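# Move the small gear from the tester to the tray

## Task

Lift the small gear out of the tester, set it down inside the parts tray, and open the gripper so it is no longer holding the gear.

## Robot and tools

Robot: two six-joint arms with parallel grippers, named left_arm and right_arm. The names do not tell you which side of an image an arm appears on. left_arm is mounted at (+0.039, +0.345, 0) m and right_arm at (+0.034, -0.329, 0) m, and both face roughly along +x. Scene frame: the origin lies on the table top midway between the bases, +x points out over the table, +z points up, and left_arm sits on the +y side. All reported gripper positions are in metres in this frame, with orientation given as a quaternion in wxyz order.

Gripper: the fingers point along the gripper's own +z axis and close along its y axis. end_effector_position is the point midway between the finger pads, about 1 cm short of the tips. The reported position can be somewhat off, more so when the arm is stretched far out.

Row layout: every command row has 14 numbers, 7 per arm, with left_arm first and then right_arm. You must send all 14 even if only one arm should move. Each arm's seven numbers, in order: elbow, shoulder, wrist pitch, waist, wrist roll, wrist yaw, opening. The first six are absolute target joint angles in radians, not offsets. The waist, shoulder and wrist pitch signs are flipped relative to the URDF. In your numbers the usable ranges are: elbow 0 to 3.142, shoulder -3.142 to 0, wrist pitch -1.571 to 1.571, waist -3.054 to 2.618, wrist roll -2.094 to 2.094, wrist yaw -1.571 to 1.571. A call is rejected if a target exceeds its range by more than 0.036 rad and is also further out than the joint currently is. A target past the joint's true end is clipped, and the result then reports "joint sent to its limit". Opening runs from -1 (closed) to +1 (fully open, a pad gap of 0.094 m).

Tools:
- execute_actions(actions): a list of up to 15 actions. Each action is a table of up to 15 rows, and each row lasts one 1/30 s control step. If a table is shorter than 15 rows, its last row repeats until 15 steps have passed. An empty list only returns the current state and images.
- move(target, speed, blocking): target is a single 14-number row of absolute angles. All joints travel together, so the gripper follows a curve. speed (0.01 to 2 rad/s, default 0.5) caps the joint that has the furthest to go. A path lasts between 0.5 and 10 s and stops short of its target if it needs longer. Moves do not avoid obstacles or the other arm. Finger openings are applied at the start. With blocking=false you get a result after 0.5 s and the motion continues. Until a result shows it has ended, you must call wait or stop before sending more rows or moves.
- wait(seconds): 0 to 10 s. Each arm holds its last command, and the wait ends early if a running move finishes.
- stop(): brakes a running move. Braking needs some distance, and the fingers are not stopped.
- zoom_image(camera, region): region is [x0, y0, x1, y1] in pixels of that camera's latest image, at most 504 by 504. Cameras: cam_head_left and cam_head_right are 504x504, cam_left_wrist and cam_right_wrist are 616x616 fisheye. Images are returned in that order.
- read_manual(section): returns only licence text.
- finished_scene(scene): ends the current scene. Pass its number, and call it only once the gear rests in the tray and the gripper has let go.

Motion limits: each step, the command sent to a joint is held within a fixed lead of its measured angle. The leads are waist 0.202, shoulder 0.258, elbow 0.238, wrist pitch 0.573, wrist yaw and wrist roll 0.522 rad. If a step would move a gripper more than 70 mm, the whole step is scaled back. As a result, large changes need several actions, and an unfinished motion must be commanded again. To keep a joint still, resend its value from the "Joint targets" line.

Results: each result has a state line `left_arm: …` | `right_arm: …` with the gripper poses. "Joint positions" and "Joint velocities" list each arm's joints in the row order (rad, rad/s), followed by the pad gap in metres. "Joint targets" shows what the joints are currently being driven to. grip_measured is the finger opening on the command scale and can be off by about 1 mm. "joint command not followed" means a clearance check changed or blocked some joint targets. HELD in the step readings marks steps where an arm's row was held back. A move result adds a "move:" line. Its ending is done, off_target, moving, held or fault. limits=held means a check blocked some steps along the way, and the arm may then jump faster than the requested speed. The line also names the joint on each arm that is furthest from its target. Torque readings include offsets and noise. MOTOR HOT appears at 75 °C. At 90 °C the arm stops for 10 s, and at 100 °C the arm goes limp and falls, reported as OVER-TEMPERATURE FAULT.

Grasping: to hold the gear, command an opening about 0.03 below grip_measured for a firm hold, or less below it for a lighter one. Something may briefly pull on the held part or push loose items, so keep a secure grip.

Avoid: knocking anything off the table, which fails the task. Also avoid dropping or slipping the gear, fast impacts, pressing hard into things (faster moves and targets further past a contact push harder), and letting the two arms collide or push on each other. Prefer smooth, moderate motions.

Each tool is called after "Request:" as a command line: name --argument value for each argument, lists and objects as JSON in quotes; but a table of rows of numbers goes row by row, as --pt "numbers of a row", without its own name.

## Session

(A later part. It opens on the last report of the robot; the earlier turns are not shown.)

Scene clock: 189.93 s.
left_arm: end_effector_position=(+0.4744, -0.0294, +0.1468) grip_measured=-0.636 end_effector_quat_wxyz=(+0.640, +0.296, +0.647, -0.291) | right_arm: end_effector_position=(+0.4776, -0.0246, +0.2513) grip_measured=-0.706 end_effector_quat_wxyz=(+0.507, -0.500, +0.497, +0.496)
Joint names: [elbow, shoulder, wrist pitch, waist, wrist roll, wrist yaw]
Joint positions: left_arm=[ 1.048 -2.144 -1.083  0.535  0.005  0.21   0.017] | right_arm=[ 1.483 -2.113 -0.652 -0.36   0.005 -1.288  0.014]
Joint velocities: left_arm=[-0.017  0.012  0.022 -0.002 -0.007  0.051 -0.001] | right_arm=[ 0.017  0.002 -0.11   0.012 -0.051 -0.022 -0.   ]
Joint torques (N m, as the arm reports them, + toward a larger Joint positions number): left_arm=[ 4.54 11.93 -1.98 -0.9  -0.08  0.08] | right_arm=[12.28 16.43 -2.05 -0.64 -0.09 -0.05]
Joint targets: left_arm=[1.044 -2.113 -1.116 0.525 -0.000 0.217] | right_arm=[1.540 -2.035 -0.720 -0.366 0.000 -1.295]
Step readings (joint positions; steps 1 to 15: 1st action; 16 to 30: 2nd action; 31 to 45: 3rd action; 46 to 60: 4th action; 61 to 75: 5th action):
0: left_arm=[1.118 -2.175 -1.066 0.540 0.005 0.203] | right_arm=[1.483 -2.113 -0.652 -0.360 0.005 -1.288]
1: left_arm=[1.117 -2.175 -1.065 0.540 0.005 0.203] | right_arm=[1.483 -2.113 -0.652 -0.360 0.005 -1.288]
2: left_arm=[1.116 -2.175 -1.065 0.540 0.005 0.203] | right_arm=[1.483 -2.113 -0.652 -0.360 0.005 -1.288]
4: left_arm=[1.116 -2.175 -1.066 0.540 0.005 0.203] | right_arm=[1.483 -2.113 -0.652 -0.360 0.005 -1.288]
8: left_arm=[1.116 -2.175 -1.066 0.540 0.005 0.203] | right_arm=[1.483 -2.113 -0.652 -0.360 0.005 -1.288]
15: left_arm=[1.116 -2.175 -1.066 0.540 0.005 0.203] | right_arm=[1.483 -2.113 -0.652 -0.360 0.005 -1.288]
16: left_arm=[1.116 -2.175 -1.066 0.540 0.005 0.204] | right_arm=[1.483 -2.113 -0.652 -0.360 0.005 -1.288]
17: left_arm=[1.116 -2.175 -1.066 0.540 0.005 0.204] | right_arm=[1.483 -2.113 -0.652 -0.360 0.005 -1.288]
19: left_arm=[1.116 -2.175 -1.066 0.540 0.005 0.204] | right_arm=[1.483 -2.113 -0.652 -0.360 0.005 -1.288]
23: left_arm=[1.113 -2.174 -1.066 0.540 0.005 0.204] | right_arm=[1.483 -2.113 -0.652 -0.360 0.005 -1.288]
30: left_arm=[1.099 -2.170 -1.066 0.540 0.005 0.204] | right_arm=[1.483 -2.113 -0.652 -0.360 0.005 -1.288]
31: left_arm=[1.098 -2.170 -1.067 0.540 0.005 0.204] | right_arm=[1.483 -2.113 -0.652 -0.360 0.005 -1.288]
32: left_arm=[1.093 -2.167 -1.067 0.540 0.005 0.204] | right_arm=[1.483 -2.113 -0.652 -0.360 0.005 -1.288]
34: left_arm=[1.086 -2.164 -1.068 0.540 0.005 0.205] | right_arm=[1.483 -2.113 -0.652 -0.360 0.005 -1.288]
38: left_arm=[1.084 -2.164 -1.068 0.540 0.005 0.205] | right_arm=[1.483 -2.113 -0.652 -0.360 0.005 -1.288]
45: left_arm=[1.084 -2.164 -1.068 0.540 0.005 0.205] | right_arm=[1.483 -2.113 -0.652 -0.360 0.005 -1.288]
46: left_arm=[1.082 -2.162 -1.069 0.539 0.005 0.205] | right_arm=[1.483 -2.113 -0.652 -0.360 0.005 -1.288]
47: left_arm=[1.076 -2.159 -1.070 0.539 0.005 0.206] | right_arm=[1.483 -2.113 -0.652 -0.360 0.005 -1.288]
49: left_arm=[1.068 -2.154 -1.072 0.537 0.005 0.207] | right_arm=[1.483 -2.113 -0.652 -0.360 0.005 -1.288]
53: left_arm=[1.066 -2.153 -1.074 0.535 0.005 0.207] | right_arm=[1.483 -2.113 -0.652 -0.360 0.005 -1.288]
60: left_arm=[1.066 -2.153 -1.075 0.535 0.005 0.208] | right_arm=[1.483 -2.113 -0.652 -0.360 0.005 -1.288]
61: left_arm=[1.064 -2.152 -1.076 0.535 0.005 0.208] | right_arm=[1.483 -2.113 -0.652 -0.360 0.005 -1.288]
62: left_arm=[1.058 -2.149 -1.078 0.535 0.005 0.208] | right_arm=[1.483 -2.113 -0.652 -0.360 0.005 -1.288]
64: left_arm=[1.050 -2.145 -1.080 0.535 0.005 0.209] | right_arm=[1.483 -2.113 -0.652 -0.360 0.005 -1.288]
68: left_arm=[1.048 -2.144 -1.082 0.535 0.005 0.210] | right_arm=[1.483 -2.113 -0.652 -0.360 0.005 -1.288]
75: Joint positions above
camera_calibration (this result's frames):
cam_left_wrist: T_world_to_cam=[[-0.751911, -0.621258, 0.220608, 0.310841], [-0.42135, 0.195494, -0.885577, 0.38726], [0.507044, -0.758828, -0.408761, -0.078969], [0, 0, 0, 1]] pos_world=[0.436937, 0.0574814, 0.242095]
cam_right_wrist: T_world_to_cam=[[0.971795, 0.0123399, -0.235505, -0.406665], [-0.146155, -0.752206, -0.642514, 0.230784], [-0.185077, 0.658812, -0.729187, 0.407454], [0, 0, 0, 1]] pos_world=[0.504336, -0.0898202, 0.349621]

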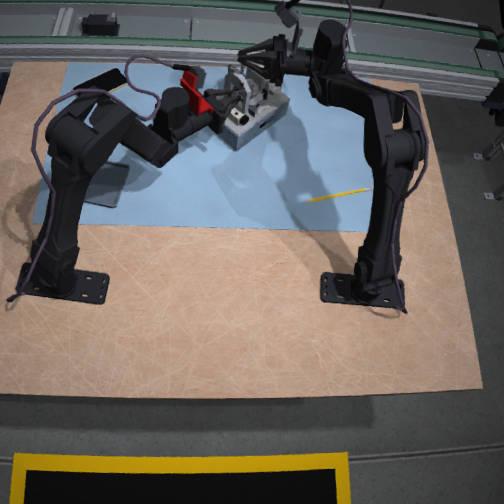

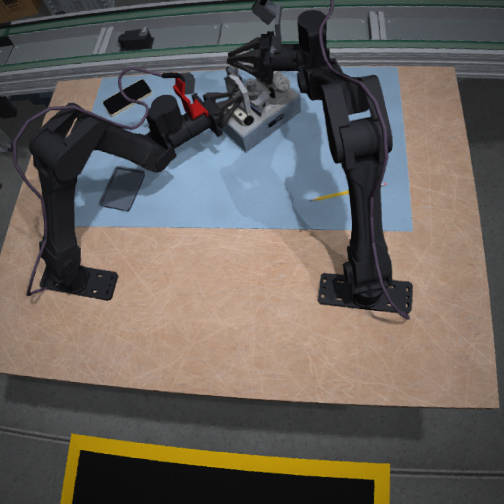

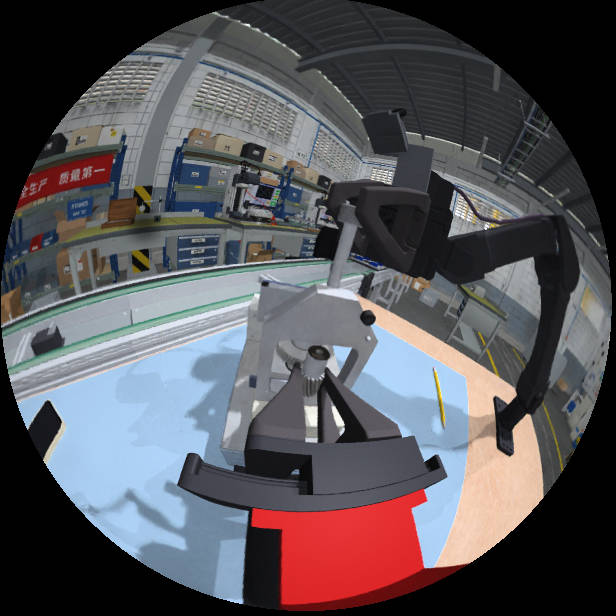

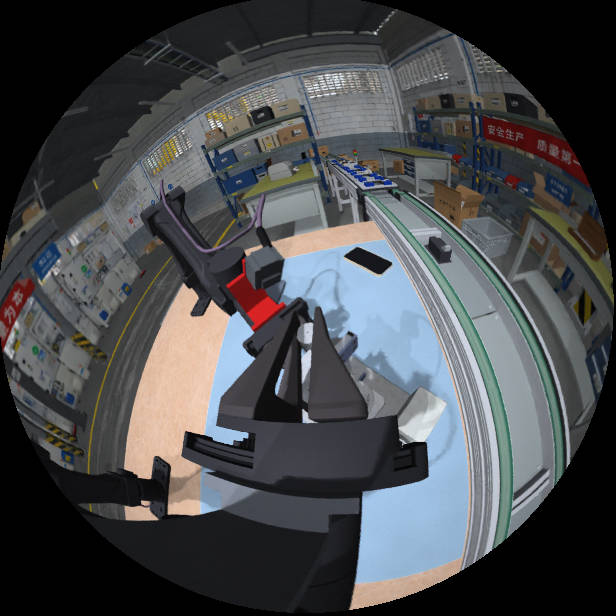

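Out. Retreat left and lower the plunger.

Request:
move --target '[0.75,-1.955,-1.28,0.49,0,0.245,-0.67,1.45,-2.125,-0.70,-0.362,0,-1.29,-0.74]' --speed 0.2

Request:
move --target '[0.75,-1.90,-1.2,0.3,0,0.2,-0.67,1.45,-2.11,-0.70,-0.362,0,-1.29,0.4]' --speed 0.3

Scene clock: 196.27 s.
left_arm: end_effector_position=(+0.4318, +0.0200, +0.1551) grip_measured=-0.636 end_effector_quat_wxyz=(+0.652, +0.292, +0.636, -0.291) | right_arm: end_effector_position=(+0.4783, -0.0247, +0.2306) grip_measured=-0.706 end_effector_quat_wxyz=(+0.498, -0.495, +0.508, +0.499)
Joint names: [elbow, shoulder, wrist pitch, waist, wrist roll, wrist yaw]
Joint positions: left_arm=[ 0.756 -1.983 -1.247  0.498  0.005  0.238  0.017] | right_arm=[ 1.452 -2.137 -0.664 -0.36  -0.006 -1.283  0.014]
Joint velocities: left_arm=[-0.017 -0.002 -0.007  0.007 -0.022  0.007 -0.001] | right_arm=[ 0.002  0.002  0.051  0.002 -0.022 -0.007  0.   ]
Joint torques (N m, as the arm reports them, + toward a larger Joint positions number): left_arm=[ 3.88 10.02 -1.96 -0.73 -0.08  0.09] | right_arm=[ 6.89 11.35 -1.72 -0.21  0.05 -0.1 ]
Joint targets: left_arm=[0.750 -1.955 -1.280 0.490 -0.000 0.245] | right_arm=[1.450 -2.125 -0.700 -0.362 0.000 -1.290]
move: off_target (left_arm, right_arm); limits=none; left_arm: farthest joint: the wrist pitch, 0.033 radians from its target (0.196 radians at the start); right_arm: farthest joint: the wrist pitch, 0.036 radians from its target (0.048 radians at the start)
camera_calibration (this result's frames):
cam_left_wrist: T_world_to_cam=[[-0.752754, -0.623073, 0.212466, 0.309273], [-0.398815, 0.174853, -0.900207, 0.359951], [0.523745, -0.762369, -0.380112, -0.0280173], [0, 0, 0, 1]] pos_world=[0.391034, 0.108402, 0.247671]
cam_right_wrist: T_world_to_cam=[[0.964609, 0.00469257, -0.263641, -0.402466], [-0.16832, -0.758673, -0.629352, 0.224878], [-0.202971, 0.651455, -0.731033, 0.40127], [0, 0, 0, 1]] pos_world=[0.50752, -0.0889116, 0.328763]

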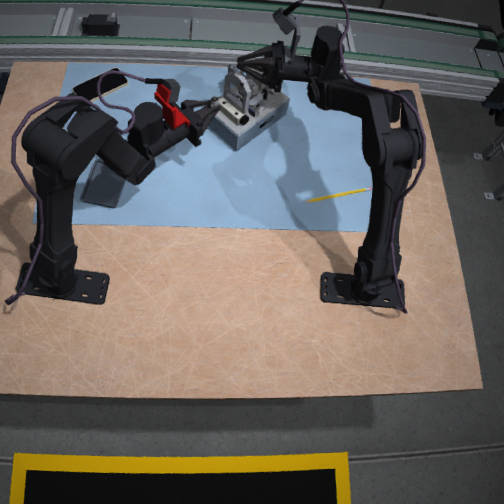

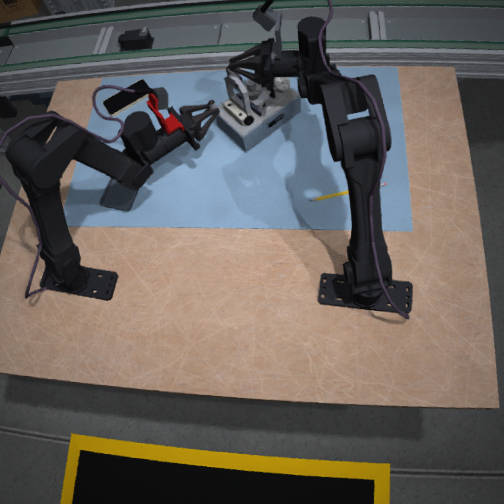

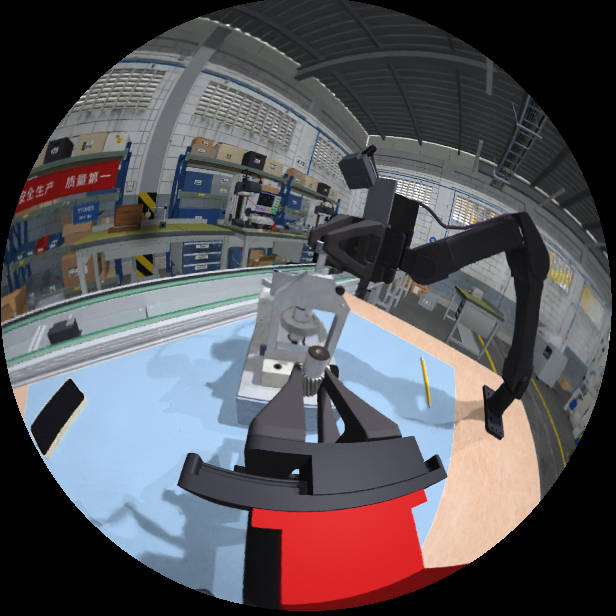

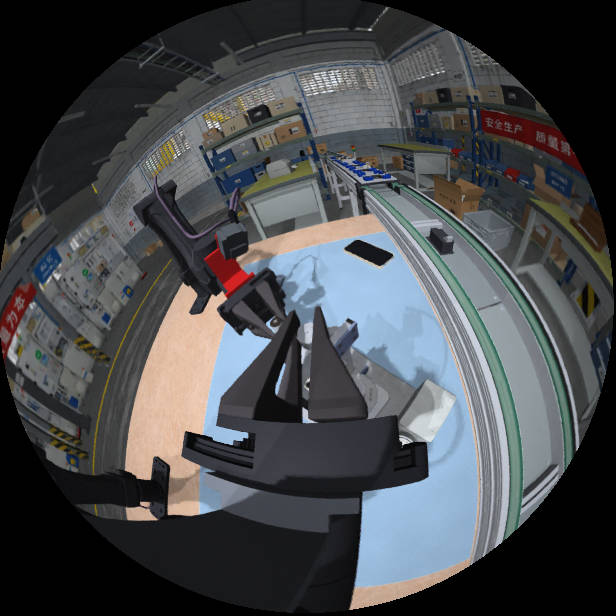

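Scene clock: 197.50 s.
left_arm: end_effector_position=(+0.4892, +0.1084, +0.1693) grip_measured=-0.636 end_effector_quat_wxyz=(+0.682, +0.216, +0.665, -0.214) | right_arm: end_effector_position=(+0.4783, -0.0247, +0.2325) grip_measured=+0.398 end_effector_quat_wxyz=(+0.503, -0.497, +0.503, +0.496)
Joint names: [elbow, shoulder, wrist pitch, waist, wrist roll, wrist yaw]
Joint positions: left_arm=[ 0.756 -1.927 -1.194  0.302  0.005  0.204  0.017] | right_arm=[ 1.452 -2.137 -0.68  -0.36  -0.005 -1.283  0.066]
Joint velocities: left_arm=[ 0.007  0.017 -0.066  0.007 -0.037 -0.037 -0.001] | right_arm=[ 0.002  0.007  0.007  0.002  0.022 -0.051 -0.001]
Joint torques (N m, as the arm reports them, + toward a larger Joint positions number): left_arm=[ 4.12  9.64 -1.76 -0.2  -0.07  0.  ] | right_arm=[ 6.81 12.5  -1.56 -0.26  0.06 -0.08]
Joint targets: left_arm=[0.750 -1.900 -1.200 0.300 0.000 0.200] | right_arm=[1.450 -2.110 -0.700 -0.362 0.000 -1.290]
move: off_target (left_arm, right_arm); limits=none; left_arm: farthest joint: the shoulder, 0.027 radians from its target (0.083 radians at the start); right_arm: farthest joint: the shoulder, 0.027 radians from its target (0.027 radians at the start)
camera_calibration (this result's frames):
cam_left_wrist: T_world_to_cam=[[-0.591255, -0.777955, 0.212612, 0.342293], [-0.426536, 0.0779025, -0.901109, 0.404446], [0.684459, -0.623472, -0.377886, -0.0793219], [0, 0, 0, 1]] pos_world=[0.429186, 0.185326, 0.2617]
cam_right_wrist: T_world_to_cam=[[0.968467, 0.00543752, -0.249082, -0.407258], [-0.159101, -0.75586, -0.635108, 0.223115], [-0.191725, 0.65471, -0.731161, 0.397431], [0, 0, 0, 1]] pos_world=[0.506111, -0.0893435, 0.330848]

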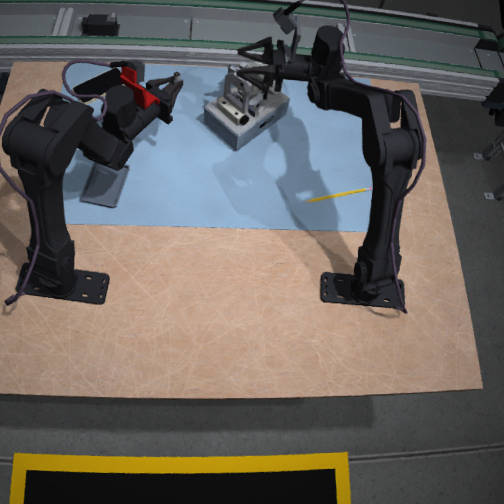

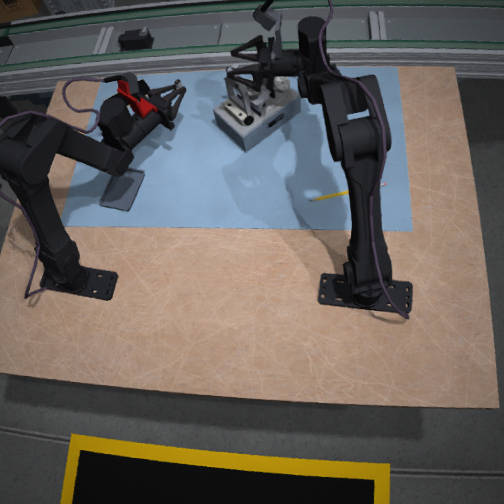

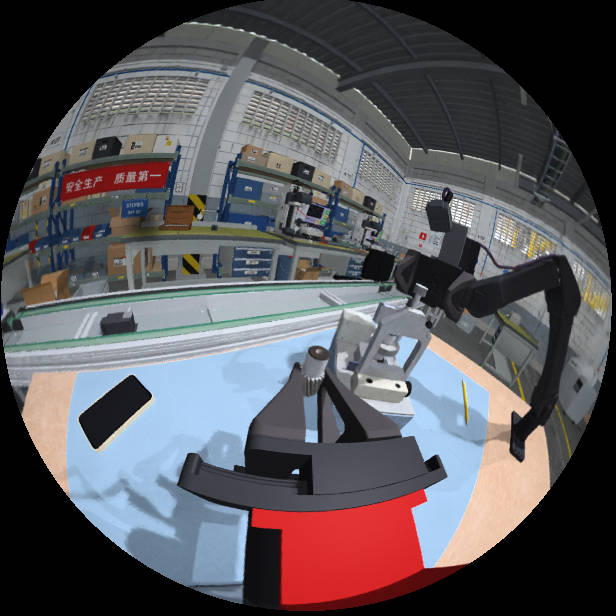

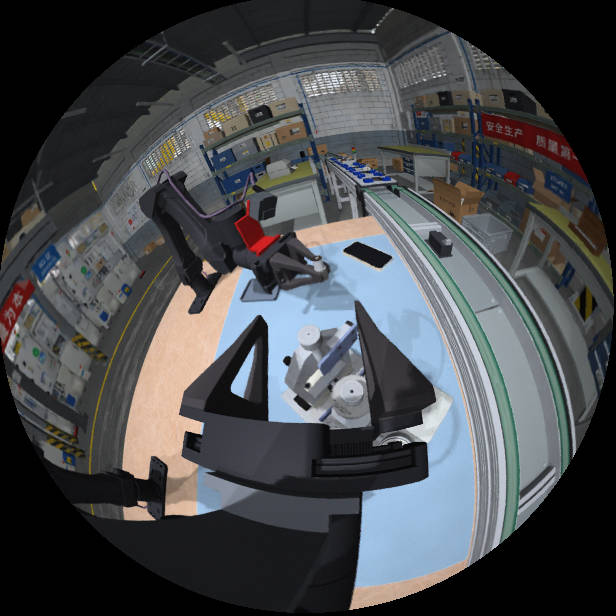

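Request:
move --target '[1.025,-1.47,0.95,0.097,0,-0.007,-0.67,1.45,-2.10,-0.70,0.0,0,-1.29,0.4]' --speed 0.9

Scene clock: 214.40 s.
left_arm: end_effector_position=(+0.3081, +0.2866, +0.0712) grip_measured=-0.636 end_effector_quat_wxyz=(+0.065, +0.111, +0.992, -0.007) | right_arm: end_effector_position=(+0.5560, -0.1968, +0.2325) grip_measured=+0.398 end_effector_quat_wxyz=(+0.582, -0.401, +0.583, +0.400)
Joint names: [elbow, shoulder, wrist pitch, waist, wrist roll, wrist yaw]
Joint positions: left_arm=[ 0.995 -1.493  0.943  0.105  0.005  0.001  0.017] | right_arm=[ 1.452 -2.137 -0.68  -0.007 -0.005 -1.283  0.066]
Joint velocities: left_arm=[-0.012  0.012  0.022 -0.002  0.007 -0.007 -0.001] | right_arm=[-0.002 -0.022 -0.051  0.012 -0.022  0.022  0.   ]
Joint torques (N m, as the arm reports them, + toward a larger Joint positions number): left_arm=[ 7.56  6.6  -0.29 -0.74 -0.08 -0.02] | right_arm=[ 6.81 13.24 -1.58  0.46  0.05 -0.08]
Joint targets: left_arm=[1.025 -1.470 0.950 0.097 -0.000 -0.007] | right_arm=[1.450 -2.100 -0.700 -0.000 -0.000 -1.290]
move: off_target (left_arm, right_arm); limits=none; left_arm: farthest joint: the elbow, 0.030 radians from its target (0.269 radians at the start); right_arm: farthest joint: the shoulder, 0.037 radians from its target (0.037 radians at the start)
camera_calibration (this result's frames):
cam_left_wrist: T_world_to_cam=[[-0.00310424, -0.99852, 0.0543039, 0.287986], [-0.955766, 0.0189341, 0.293517, 0.319761], [-0.29411, -0.0509907, -0.95441, 0.297037], [0, 0, 0, 1]] pos_world=[0.393872, 0.296651, 0.174001]
cam_right_wrist: T_world_to_cam=[[0.910801, -0.32924, -0.249082, -0.515299], [-0.410264, -0.654462, -0.635108, 0.26495], [0.0460883, 0.680647, -0.731161, 0.397898], [0, 0, 0, 1]] pos_world=[0.559696, -0.267085, 0.330848]

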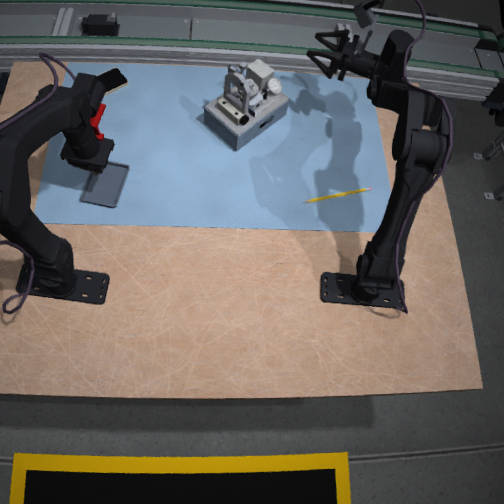

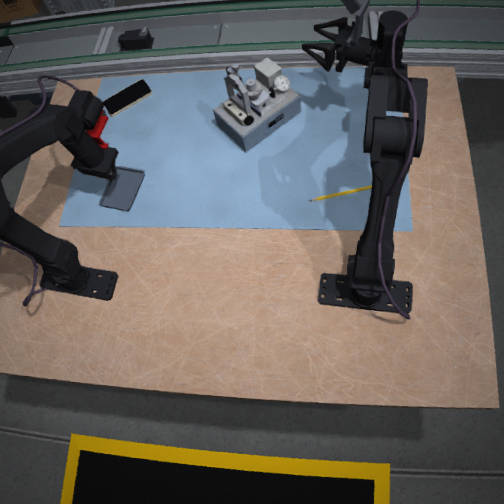

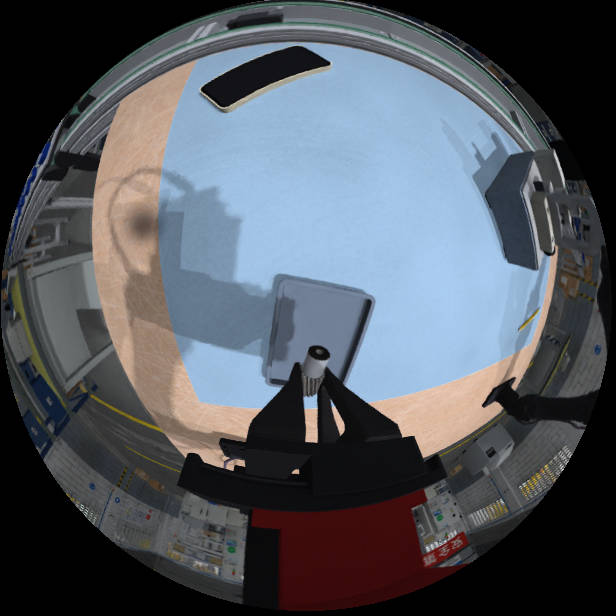

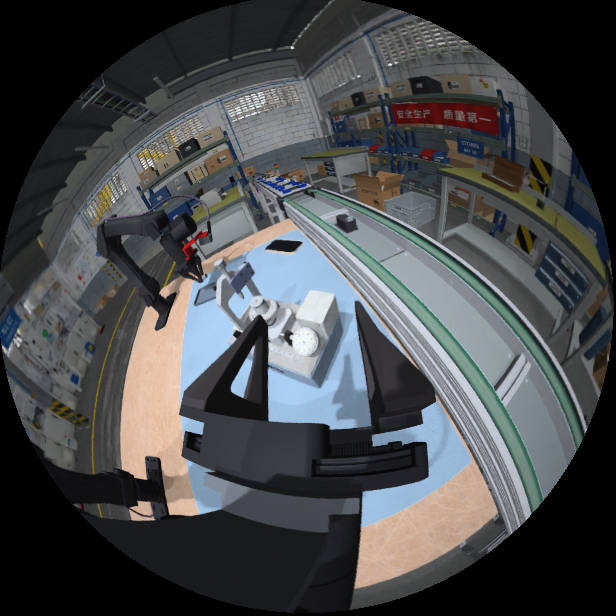

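Request:
move --target '[0.85,-1.552,0.73,0.132,0,0,-0.67,1.45,-2.10,-0.70,0.0,0,-1.29,0.4]' --speed 0.15

Scene clock: 223.67 s.
left_arm: end_effector_position=(+0.3036, +0.2824, +0.0252) grip_measured=-0.636 end_effector_quat_wxyz=(+0.063, +0.120, +0.991, -0.008) | right_arm: end_effector_position=(+0.5560, -0.1968, +0.2325) grip_measured=+0.398 end_effector_quat_wxyz=(+0.582, -0.401, +0.583, +0.400)
Joint names: [elbow, shoulder, wrist pitch, waist, wrist roll, wrist yaw]
Joint positions: left_arm=[ 0.854 -1.549  0.749  0.123  0.005  0.001  0.017] | right_arm=[ 1.452 -2.137 -0.68  -0.007 -0.005 -1.283  0.066]
Joint velocities: left_arm=[ 0.012  0.007  0.022  0.012 -0.066 -0.037 -0.001] | right_arm=[-0.002  0.002 -0.022 -0.022 -0.081  0.022 -0.001]
Joint torques (N m, as the arm reports them, + toward a larger Joint positions number): left_arm=[ 4.66  4.65 -0.49  0.81 -0.08  0.03] | right_arm=[ 6.77 13.32 -1.59  0.58  0.04 -0.07]
Joint targets: left_arm=[0.850 -1.552 0.730 0.132 0.000 0.000] | right_arm=[1.450 -2.100 -0.700 -0.000 -0.000 -1.290]
move: off_target (right_arm); limits=none; left_arm: farthest joint: the wrist pitch, 0.019 radians from its target (0.213 radians at the start); right_arm: farthest joint: the shoulder, 0.037 radians from its target (0.037 radians at the start)
camera_calibration (this result's frames):
cam_left_wrist: T_world_to_cam=[[-0.0215872, -0.998331, 0.0535741, 0.291834], [-0.95426, 0.036558, 0.296733, 0.32355], [-0.298196, -0.044718, -0.953457, 0.251042], [0, 0, 0, 1]] pos_world=[0.38991, 0.290745, 0.127715]
cam_right_wrist: T_world_to_cam=[[0.910801, -0.32924, -0.249082, -0.515299], [-0.410264, -0.654462, -0.635108, 0.26495], [0.0460883, 0.680647, -0.731161, 0.397898], [0, 0, 0, 1]] pos_world=[0.559696, -0.267085, 0.330848]

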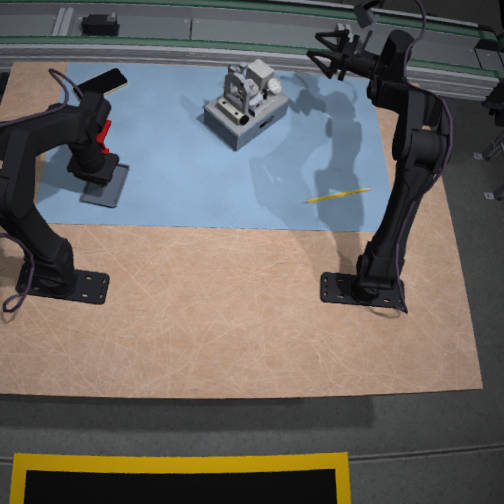

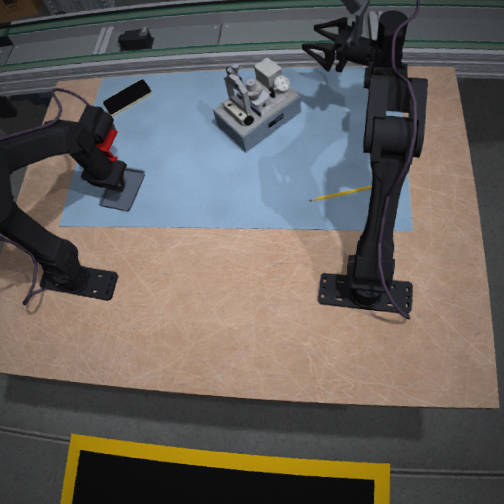

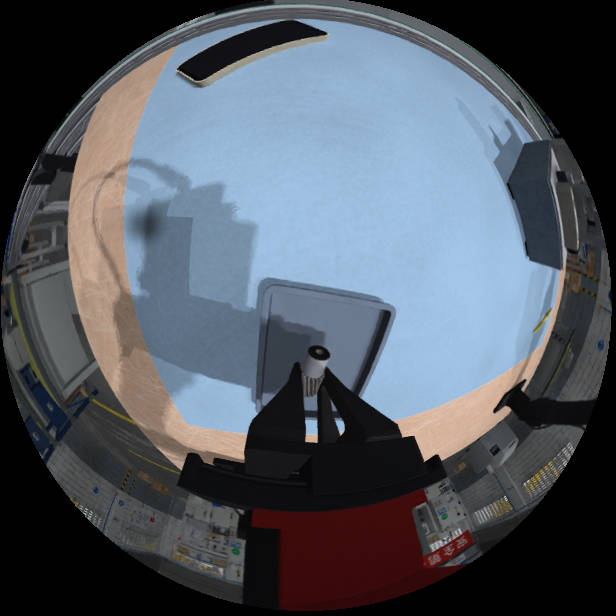

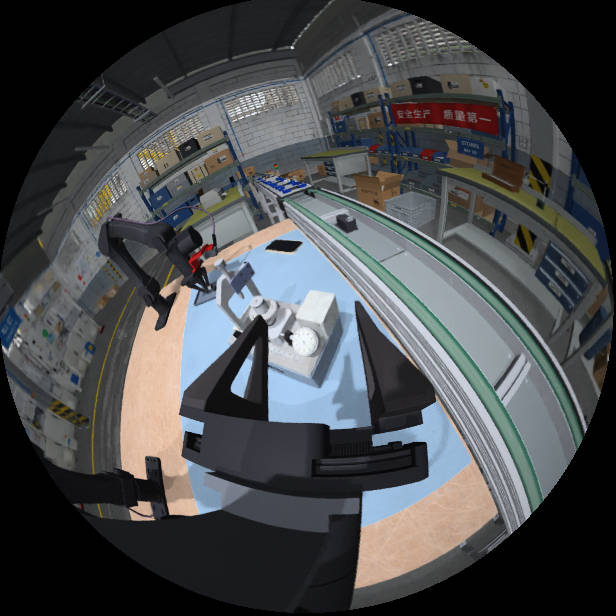

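Down 4 mm, release, lift.

Request:
execute_actions --actions '[[[0.845,-1.557,0.72,0.132,0,0,-0.67,1.45,-2.10,-0.70,0,0,-1.29,0.4]],[[0.84,-1.561,0.712,0.132,0,0,-0.67,1.45,-2.10,-0.70,0,0,-1.29,0.4]],[[0.84,-1.561,0.712,0.132,0,0,-0.60,1.45,-2.10,-0.70,0,0,-1.29,0.4]],[[0.84,-1.561,0.712,0.132,0,0,-0.4,1.45,-2.10,-0.70,0,0,-1.29,0.4]]]'

Request:
move --target '[1.03,-1.46,0.95,0.125,0,0,-0.4,1.45,-2.10,-0.70,0.0,0,-1.29,0.4]' --speed 0.25

Scene clock: 231.33 s.
left_arm: end_effector_position=(+0.3046, +0.2821, +0.0215) grip_measured=-0.401 end_effector_quat_wxyz=(+0.064, +0.120, +0.991, -0.008) | right_arm: end_effector_position=(+0.5560, -0.1968, +0.2325) grip_measured=+0.398 end_effector_quat_wxyz=(+0.582, -0.401, +0.583, +0.400)
Joint names: [elbow, shoulder, wrist pitch, waist, wrist roll, wrist yaw]
Joint positions: left_arm=[ 0.845 -1.557  0.729  0.123  0.005  0.001  0.028] | right_arm=[ 1.452 -2.137 -0.68  -0.007 -0.005 -1.283  0.066]
Joint velocities: left_arm=[-0.012  0.012 -0.066  0.012 -0.007 -0.007 -0.   ] | right_arm=[ 0.017  0.012 -0.051  0.002 -0.066  0.007  0.   ]
Joint torques (N m, as the arm reports them, + toward a larger Joint positions number): left_arm=[ 4.54  4.65 -0.49  0.78 -0.08  0.02] | right_arm=[ 6.73 13.35 -1.59  0.63  0.04 -0.07]
Joint targets: left_arm=[0.840 -1.561 0.712 0.132 -0.000 -0.000] | right_arm=[1.450 -2.100 -0.700 -0.000 -0.000 -1.290]
Step readings (joint positions; steps 1 to 15: 1st action; 16 to 30: 2nd action; 31 to 45: 3rd action; 46 to 60: 4th action):
0: left_arm=[0.854 -1.549 0.748 0.123 0.005 0.001] | right_arm=[1.452 -2.137 -0.680 -0.007 -0.005 -1.283]
1: left_arm=[0.854 -1.549 0.747 0.123 0.005 0.001] | right_arm=[1.452 -2.137 -0.680 -0.007 -0.005 -1.283]
2: left_arm=[0.854 -1.549 0.746 0.123 0.005 0.001] | right_arm=[1.452 -2.137 -0.680 -0.007 -0.005 -1.283]
4: left_arm=[0.854 -1.549 0.743 0.123 0.005 0.001] | right_arm=[1.452 -2.137 -0.680 -0.007 -0.005 -1.283]
8: left_arm=[0.854 -1.549 0.740 0.123 0.005 0.001] | right_arm=[1.452 -2.137 -0.680 -0.007 -0.005 -1.283]
15: left_arm=[0.854 -1.549 0.739 0.123 0.005 0.001] | right_arm=[1.452 -2.137 -0.680 -0.007 -0.005 -1.283]
16: left_arm=[0.853 -1.550 0.737 0.123 0.005 0.001] | right_arm=[1.452 -2.137 -0.680 -0.007 -0.005 -1.283]
17: left_arm=[0.851 -1.551 0.735 0.123 0.005 0.001] | right_arm=[1.452 -2.137 -0.680 -0.007 -0.005 -1.283]
19: left_arm=[0.847 -1.555 0.732 0.123 0.005 0.001] | right_arm=[1.452 -2.137 -0.680 -0.007 -0.005 -1.283]
23: left_arm=[0.845 -1.557 0.731 0.123 0.005 0.001] | right_arm=[1.452 -2.137 -0.680 -0.007 -0.005 -1.283]
30: left_arm=[0.845 -1.557 0.731 0.123 0.005 0.001] | right_arm=[1.452 -2.137 -0.680 -0.007 -0.005 -1.283]
31: left_arm=[0.845 -1.557 0.731 0.123 0.005 0.001] | right_arm=[1.452 -2.137 -0.680 -0.007 -0.005 -1.283]
32: left_arm=[0.845 -1.557 0.731 0.123 0.005 0.001] | right_arm=[1.452 -2.137 -0.680 -0.007 -0.005 -1.283]
34: left_arm=[0.845 -1.557 0.731 0.123 0.005 0.001] | right_arm=[1.452 -2.137 -0.680 -0.007 -0.005 -1.283]
38: left_arm=[0.845 -1.557 0.731 0.123 0.005 0.001] | right_arm=[1.452 -2.137 -0.680 -0.007 -0.005 -1.283]
45: left_arm=[0.845 -1.557 0.731 0.123 0.005 0.001] | right_arm=[1.452 -2.137 -0.680 -0.007 -0.005 -1.283]
46: left_arm=[0.845 -1.557 0.731 0.123 0.005 0.001] | right_arm=[1.452 -2.137 -0.680 -0.007 -0.005 -1.283]
47: left_arm=[0.845 -1.557 0.730 0.123 0.005 0.001] | right_arm=[1.452 -2.137 -0.680 -0.007 -0.005 -1.283]
49: left_arm=[0.845 -1.557 0.729 0.123 0.005 0.001] | right_arm=[1.452 -2.137 -0.680 -0.007 -0.005 -1.283]
53: left_arm=[0.845 -1.557 0.729 0.123 0.005 0.001] | right_arm=[1.452 -2.137 -0.680 -0.007 -0.005 -1.283]
60: Joint positions above
camera_calibration (this result's frames):
cam_left_wrist: T_world_to_cam=[[-0.0217471, -0.998292, 0.0542229, 0.291825], [-0.955137, 0.036769, 0.293874, 0.325908], [-0.295366, -0.0453993, -0.954305, 0.24721], [0, 0, 0, 1]] pos_world=[0.39065, 0.290567, 0.124314]
cam_right_wrist: T_world_to_cam=[[0.910801, -0.32924, -0.249082, -0.515299], [-0.410264, -0.654462, -0.635108, 0.26495], [0.0460883, 0.680647, -0.731161, 0.397898], [0, 0, 0, 1]] pos_world=[0.559696, -0.267085, 0.330848]

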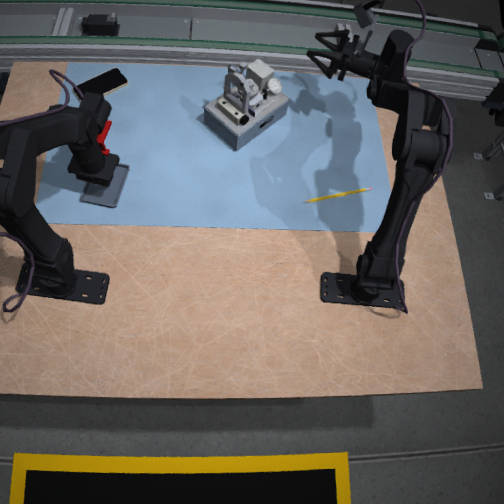

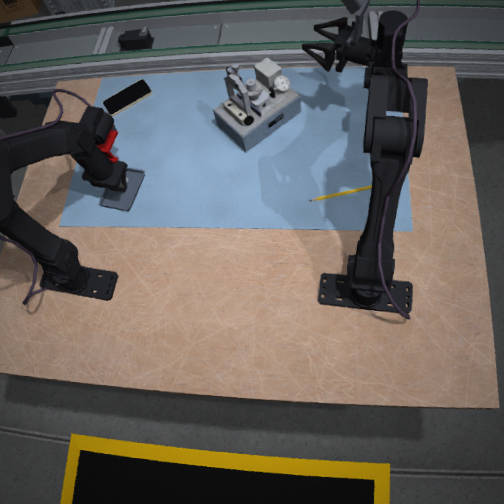

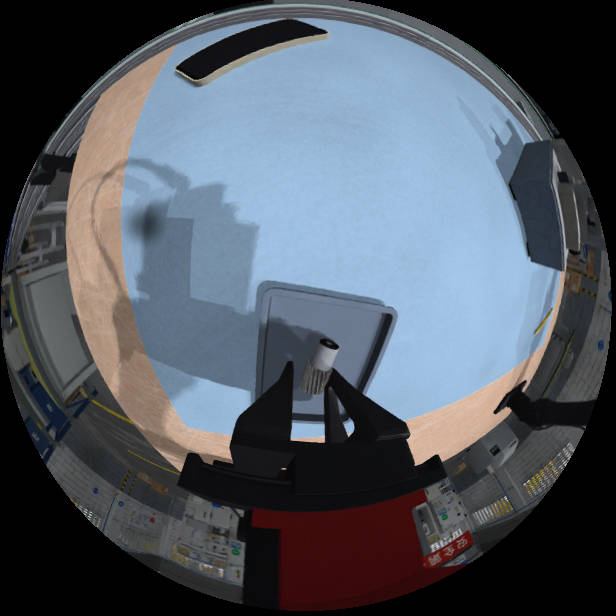

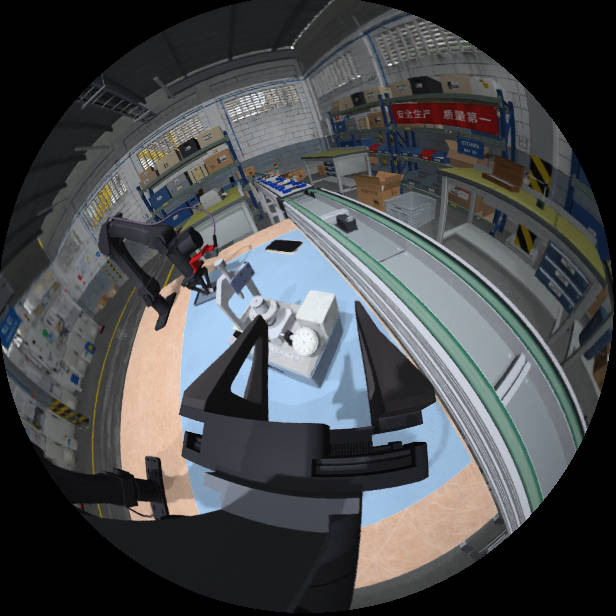

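Scene clock: 232.90 s.
left_arm: end_effector_position=(+0.3110, +0.2806, +0.0773) grip_measured=-0.401 end_effector_quat_wxyz=(+0.077, +0.120, +0.990, -0.009) | right_arm: end_effector_position=(+0.5560, -0.1968, +0.2325) grip_measured=+0.398 end_effector_quat_wxyz=(+0.582, -0.401, +0.583, +0.400)
Joint names: [elbow, shoulder, wrist pitch, waist, wrist roll, wrist yaw]
Joint positions: left_arm=[ 1.005 -1.481  0.941  0.123  0.005  0.001  0.028] | right_arm=[ 1.452 -2.137 -0.68  -0.007 -0.005 -1.283  0.066]
Joint velocities: left_arm=[-0.017  0.002  0.051  0.007  0.081 -0.022 -0.001] | right_arm=[ 0.022  0.002 -0.022  0.022 -0.081 -0.051  0.001]
Joint torques (N m, as the arm reports them, + toward a larger Joint positions number): left_arm=[ 7.29  6.33 -0.28  0.16 -0.07  0.02] | right_arm=[ 6.78 13.24 -1.58  0.54  0.03 -0.07]
Joint targets: left_arm=[1.030 -1.460 0.950 0.125 -0.000 -0.000] | right_arm=[1.450 -2.100 -0.700 0.000 -0.000 -1.290]
move: off_target (left_arm, right_arm); limits=none; left_arm: farthest joint: the elbow, 0.025 radians from its target (0.185 radians at the start); right_arm: farthest joint: the shoulder, 0.037 radians from its target (0.037 radians at the start)
camera_calibration (this result's frames):
cam_left_wrist: T_world_to_cam=[[-0.0231177, -0.997962, 0.0594749, 0.287341], [-0.96194, 0.0384068, 0.270547, 0.319111], [-0.27228, -0.0509569, -0.960868, 0.297106], [0, 0, 0, 1]] pos_world=[0.394504, 0.289639, 0.182055]
cam_right_wrist: T_world_to_cam=[[0.910801, -0.32924, -0.249082, -0.515299], [-0.410264, -0.654462, -0.635108, 0.26495], [0.0460883, 0.680647, -0.731161, 0.397898], [0, 0, 0, 1]] pos_world=[0.559696, -0.267085, 0.330848]

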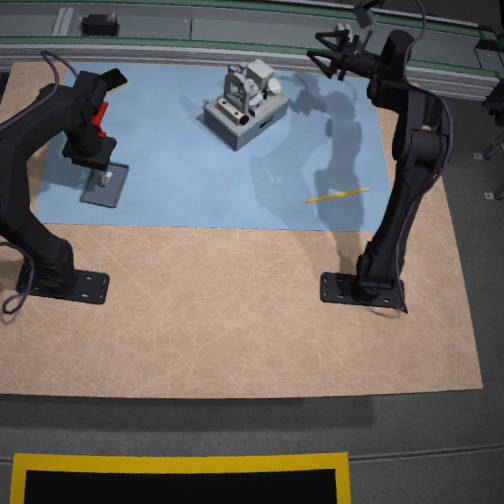

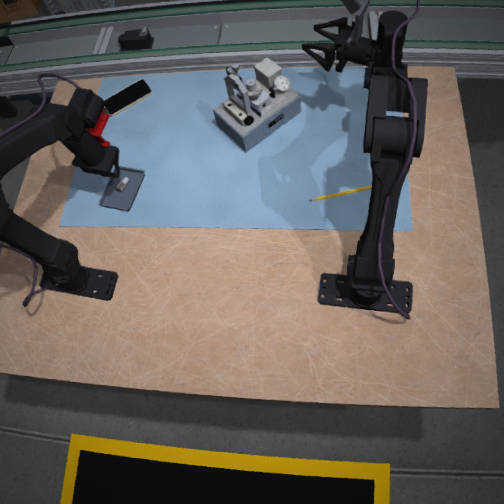

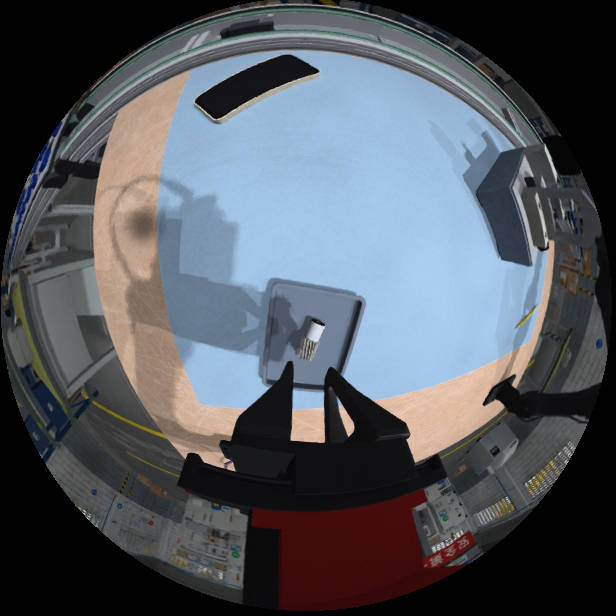

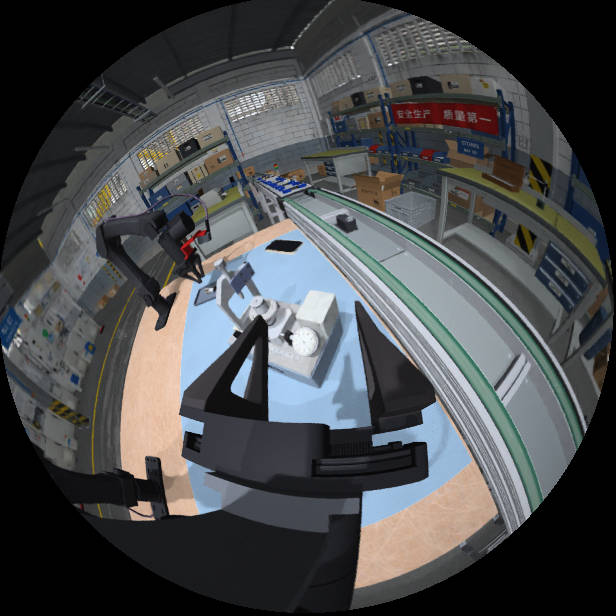

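Request:
finished_scene --scene 2

The scene is finished: the task was done.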